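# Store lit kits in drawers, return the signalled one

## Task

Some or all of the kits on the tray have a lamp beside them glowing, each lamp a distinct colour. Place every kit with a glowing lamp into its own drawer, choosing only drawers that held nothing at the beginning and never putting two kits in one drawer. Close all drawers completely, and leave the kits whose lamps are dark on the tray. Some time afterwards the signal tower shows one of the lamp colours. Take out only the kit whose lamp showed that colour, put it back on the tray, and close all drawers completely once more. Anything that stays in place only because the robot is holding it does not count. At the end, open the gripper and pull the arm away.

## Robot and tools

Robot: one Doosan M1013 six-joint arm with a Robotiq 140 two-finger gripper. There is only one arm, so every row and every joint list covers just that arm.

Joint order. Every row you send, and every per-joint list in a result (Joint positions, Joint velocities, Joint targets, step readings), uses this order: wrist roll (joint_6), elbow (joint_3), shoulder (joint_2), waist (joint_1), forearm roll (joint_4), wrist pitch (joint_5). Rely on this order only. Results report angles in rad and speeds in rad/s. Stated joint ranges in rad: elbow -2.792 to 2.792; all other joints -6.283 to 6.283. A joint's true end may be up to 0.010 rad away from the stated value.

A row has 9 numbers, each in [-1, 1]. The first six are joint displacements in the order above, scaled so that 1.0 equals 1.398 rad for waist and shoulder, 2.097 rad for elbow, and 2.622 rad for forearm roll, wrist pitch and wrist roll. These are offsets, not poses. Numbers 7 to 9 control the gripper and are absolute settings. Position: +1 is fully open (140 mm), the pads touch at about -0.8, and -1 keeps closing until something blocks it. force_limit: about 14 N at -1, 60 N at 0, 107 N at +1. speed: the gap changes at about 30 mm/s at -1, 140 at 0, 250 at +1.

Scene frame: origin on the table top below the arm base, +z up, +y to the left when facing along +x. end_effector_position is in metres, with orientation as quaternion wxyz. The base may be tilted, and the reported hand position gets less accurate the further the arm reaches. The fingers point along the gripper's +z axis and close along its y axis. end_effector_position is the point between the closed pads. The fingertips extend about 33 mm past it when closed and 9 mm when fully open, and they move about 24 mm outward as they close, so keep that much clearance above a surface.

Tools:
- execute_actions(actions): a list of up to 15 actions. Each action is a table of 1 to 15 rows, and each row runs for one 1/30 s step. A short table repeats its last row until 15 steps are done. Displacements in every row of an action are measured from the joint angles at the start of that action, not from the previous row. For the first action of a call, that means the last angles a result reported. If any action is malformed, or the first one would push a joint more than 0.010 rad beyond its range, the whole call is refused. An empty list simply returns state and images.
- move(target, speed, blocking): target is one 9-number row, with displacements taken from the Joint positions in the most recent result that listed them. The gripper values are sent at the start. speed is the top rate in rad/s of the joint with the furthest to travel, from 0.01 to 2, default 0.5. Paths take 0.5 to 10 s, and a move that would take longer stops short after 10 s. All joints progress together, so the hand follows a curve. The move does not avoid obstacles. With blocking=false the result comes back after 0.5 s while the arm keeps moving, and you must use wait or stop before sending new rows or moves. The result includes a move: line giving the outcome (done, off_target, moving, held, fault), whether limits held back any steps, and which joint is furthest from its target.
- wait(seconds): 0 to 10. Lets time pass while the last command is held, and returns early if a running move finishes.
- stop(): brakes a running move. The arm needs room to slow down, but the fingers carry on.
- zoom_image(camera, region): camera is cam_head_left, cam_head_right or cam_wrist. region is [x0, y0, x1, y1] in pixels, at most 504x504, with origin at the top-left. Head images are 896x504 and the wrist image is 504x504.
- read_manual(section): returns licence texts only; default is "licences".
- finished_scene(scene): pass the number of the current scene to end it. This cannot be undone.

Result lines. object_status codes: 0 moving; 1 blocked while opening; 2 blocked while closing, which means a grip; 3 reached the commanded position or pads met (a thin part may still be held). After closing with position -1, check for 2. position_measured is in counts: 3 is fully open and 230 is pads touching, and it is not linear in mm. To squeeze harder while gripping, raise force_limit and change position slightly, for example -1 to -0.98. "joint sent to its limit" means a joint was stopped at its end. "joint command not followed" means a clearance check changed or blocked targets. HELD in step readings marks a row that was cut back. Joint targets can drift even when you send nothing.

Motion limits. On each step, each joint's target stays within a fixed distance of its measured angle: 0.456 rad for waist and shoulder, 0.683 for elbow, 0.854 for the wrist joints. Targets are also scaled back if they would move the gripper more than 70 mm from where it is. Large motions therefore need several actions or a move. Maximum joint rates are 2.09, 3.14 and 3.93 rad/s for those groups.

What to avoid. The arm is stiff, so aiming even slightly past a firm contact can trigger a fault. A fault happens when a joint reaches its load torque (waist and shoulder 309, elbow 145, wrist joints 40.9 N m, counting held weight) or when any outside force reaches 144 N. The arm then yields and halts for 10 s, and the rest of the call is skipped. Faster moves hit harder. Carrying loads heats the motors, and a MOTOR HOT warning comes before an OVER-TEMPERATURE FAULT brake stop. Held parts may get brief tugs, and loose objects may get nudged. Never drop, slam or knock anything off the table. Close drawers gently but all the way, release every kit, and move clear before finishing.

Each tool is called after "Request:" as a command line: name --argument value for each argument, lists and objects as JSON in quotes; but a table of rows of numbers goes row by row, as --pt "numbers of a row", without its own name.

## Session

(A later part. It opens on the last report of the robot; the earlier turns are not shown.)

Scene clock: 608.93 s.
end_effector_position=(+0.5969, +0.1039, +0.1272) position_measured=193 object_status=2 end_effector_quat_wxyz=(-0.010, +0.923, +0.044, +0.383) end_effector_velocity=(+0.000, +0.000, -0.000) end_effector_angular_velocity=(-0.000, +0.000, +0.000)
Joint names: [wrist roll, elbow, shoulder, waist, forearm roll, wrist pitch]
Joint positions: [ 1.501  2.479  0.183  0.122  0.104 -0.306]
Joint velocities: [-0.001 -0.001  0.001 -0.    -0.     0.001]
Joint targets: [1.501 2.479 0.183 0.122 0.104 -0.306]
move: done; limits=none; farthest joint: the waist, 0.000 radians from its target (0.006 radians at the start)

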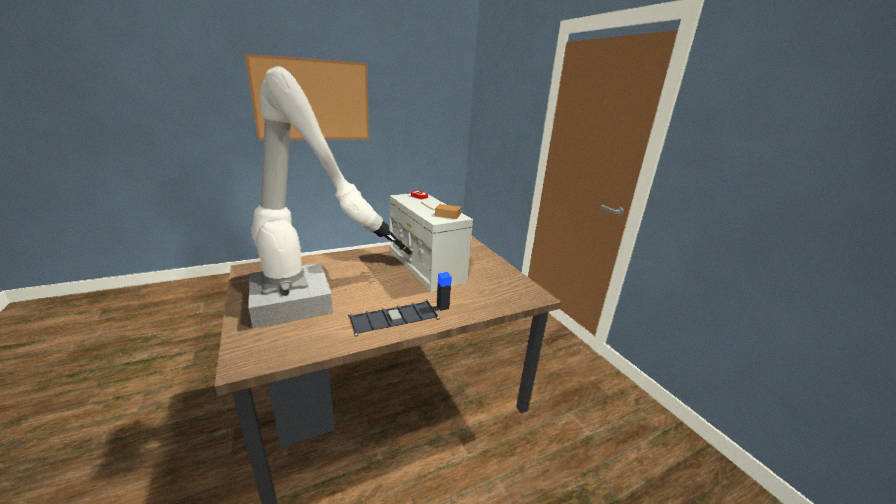

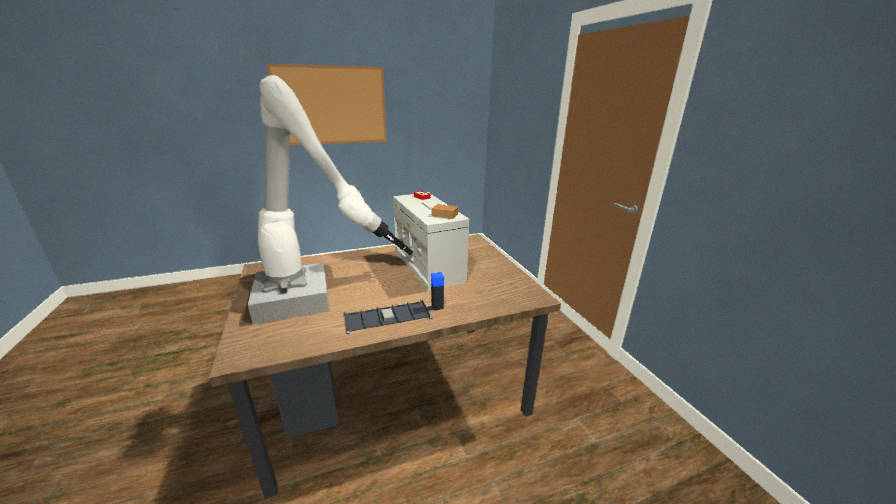

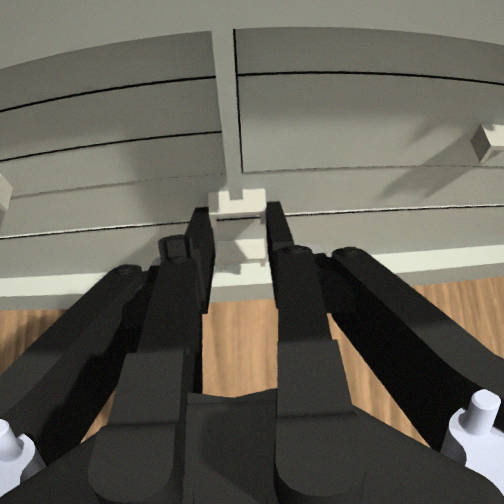

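Request:
move --target '[0,-0.0008,0.0009,-0.0001,0,0.0002,-1,0,0]' --speed 0.02

Request:
move --target '[0,0,0,0,0,0,-0.25,0,0]'

Request:
move --target '[-0.0053,0.0943,-0.15,0.0149,0.012,0.01,-0.25,0,0]' --speed 0.3

Request:
zoom_image --camera "cam_wrist" --region '[130,0,380,200]'

Scene clock: 613.77 s.
end_effector_position=(+0.5979, +0.1039, +0.1271) position_measured=193 object_status=2 end_effector_quat_wxyz=(-0.010, +0.923, +0.044, +0.382) end_effector_velocity=(+0.000, -0.000, +0.001) end_effector_angular_velocity=(-0.001, -0.001, +0.001)
Joint names: [wrist roll, elbow, shoulder, waist, forearm roll, wrist pitch]
Joint positions: [ 1.501  2.477  0.184  0.122  0.104 -0.306]
Joint velocities: [-0.001 -0.    -0.001 -0.    -0.    -0.   ]
Joint targets: [1.501 2.477 0.184 0.122 0.104 -0.306]
move: done; limits=none; farthest joint: the waist, 0.000 radians from its target (0.000 radians at the start)

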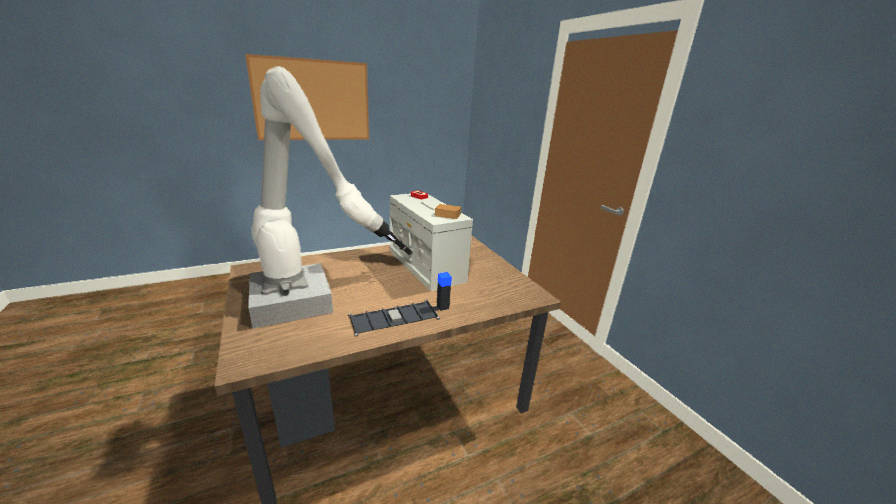

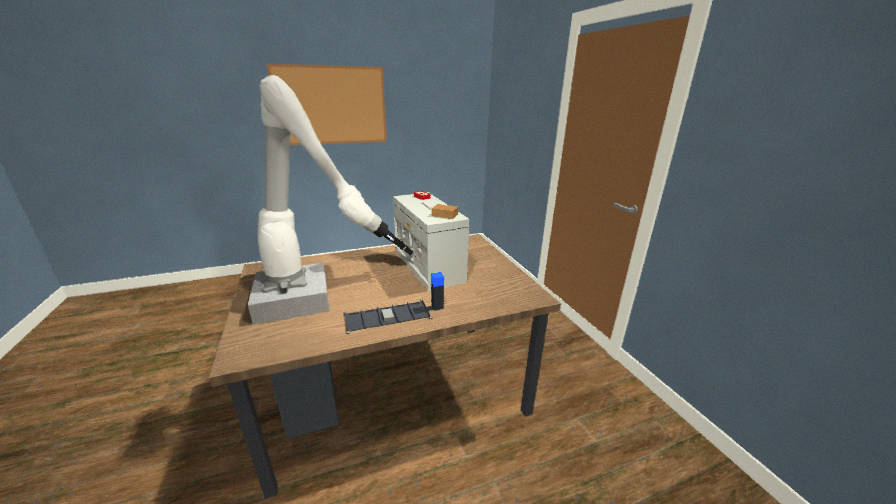

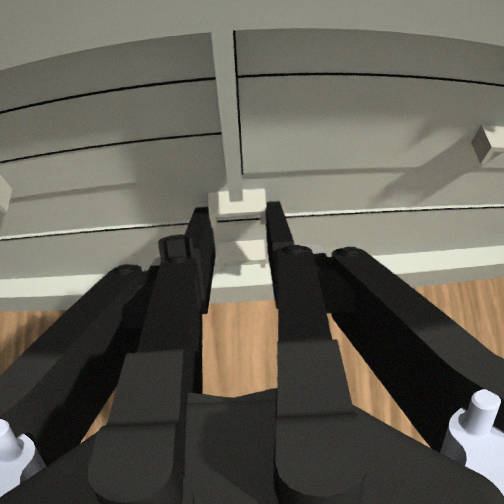

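Scene clock: 614.27 s.
end_effector_position=(+0.5979, +0.1039, +0.1271) position_measured=160 object_status=3 end_effector_quat_wxyz=(-0.010, +0.923, +0.044, +0.382) end_effector_velocity=(-0.000, -0.000, -0.000) end_effector_angular_velocity=(-0.000, +0.001, +0.000)
Joint names: [wrist roll, elbow, shoulder, waist, forearm roll, wrist pitch]
Joint positions: [ 1.501  2.477  0.184  0.122  0.104 -0.306]
Joint velocities: [ 0.     0.    -0.    -0.    -0.     0.001]
Joint targets: [1.501 2.477 0.184 0.122 0.104 -0.306]
move: done; limits=none; farthest joint: the waist, 0.000 radians from its target (0.000 radians at the start)

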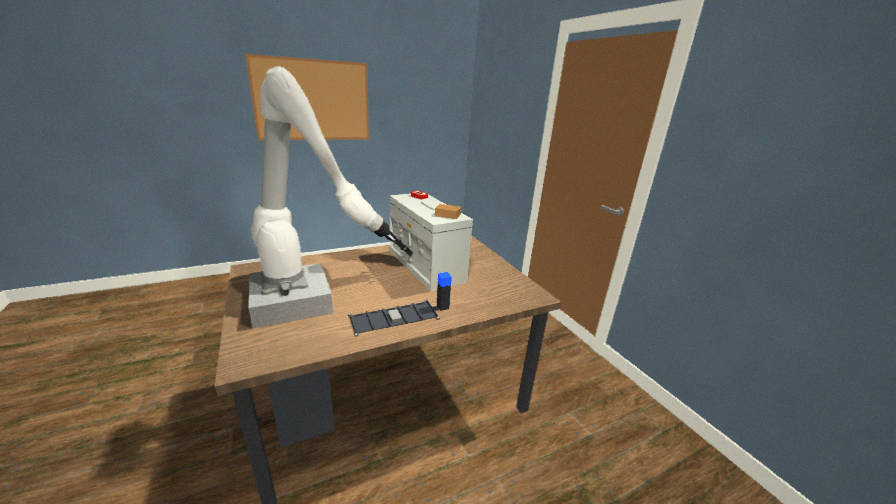

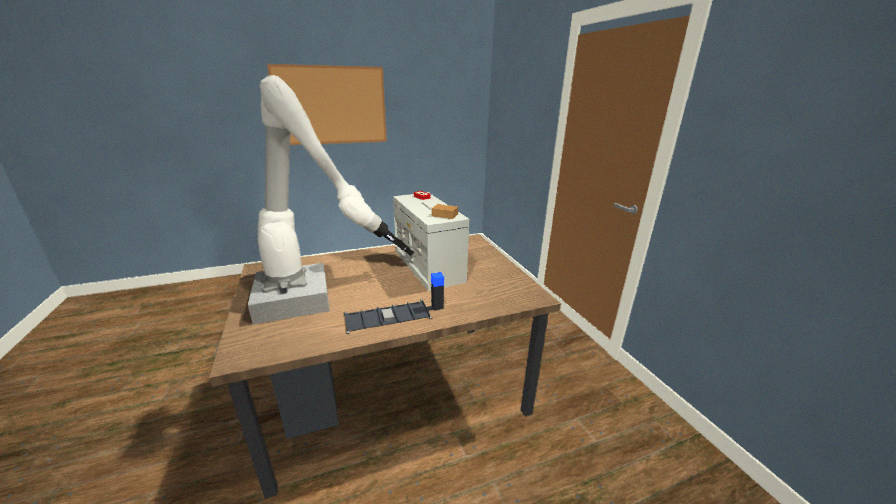

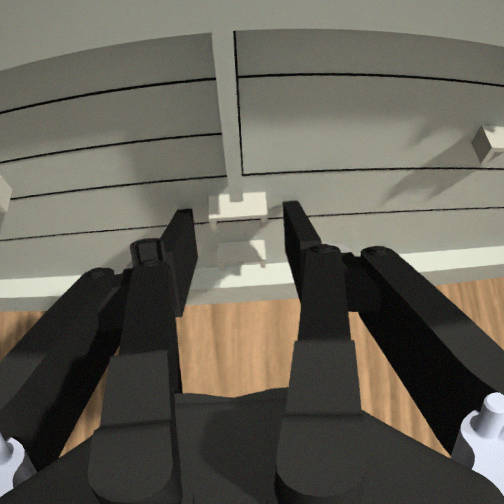

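Scene clock: 615.37 s.
end_effector_position=(+0.4703, +0.0952, +0.1369) position_measured=160 object_status=3 end_effector_quat_wxyz=(-0.013, +0.926, +0.045, +0.375) end_effector_velocity=(-0.000, -0.000, -0.000) end_effector_angular_velocity=(+0.002, +0.000, -0.003)
Joint names: [wrist roll, elbow, shoulder, waist, forearm roll, wrist pitch]
Joint positions: [ 1.487  2.675 -0.026  0.143  0.135 -0.279]
Joint velocities: [ 0.002  0.    -0.    -0.     0.002 -0.   ]
Joint targets: [1.487 2.675 -0.026 0.143 0.135 -0.279]
move: done; limits=none; farthest joint: the waist, 0.000 radians from its target (0.021 radians at the start)

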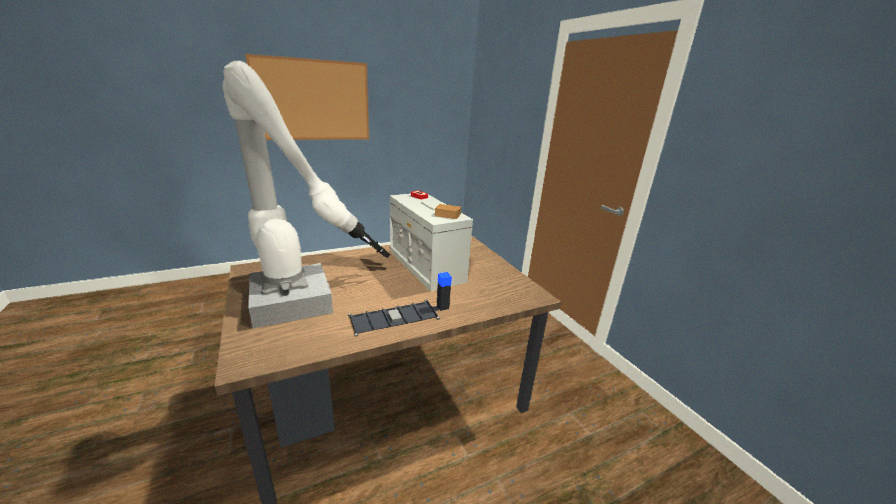

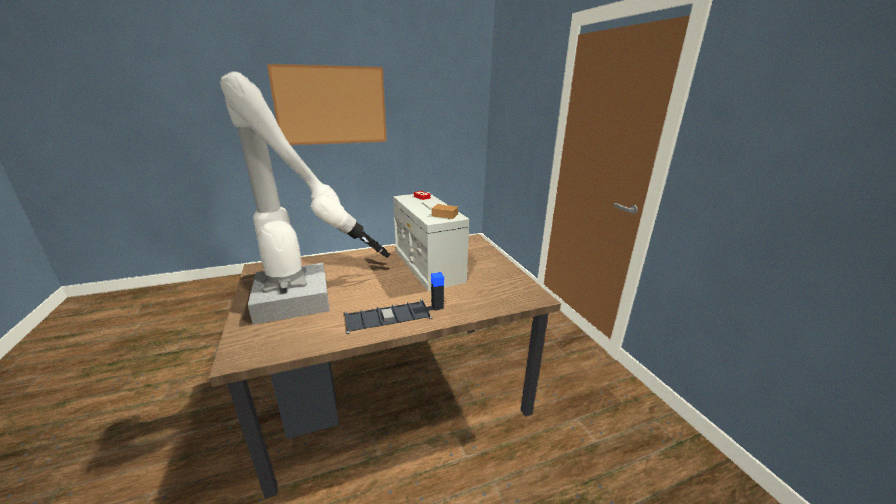

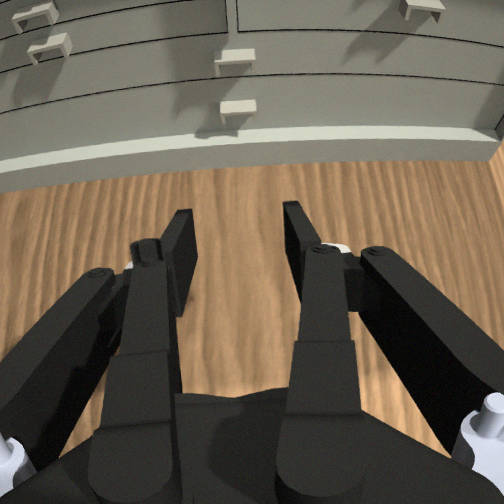

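Region (130, 0, 380, 200) of cam_wrist's 504x504 image, scaled by 2.016, with more detail than that image has; it fills the top 403 rows of this view, and the rest is white.

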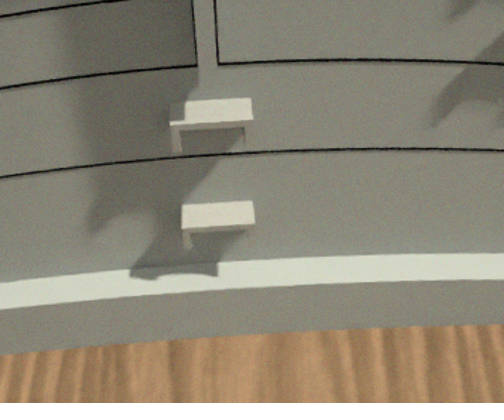

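Request:
finished_scene --scene 2

The scene is finished: the task was done.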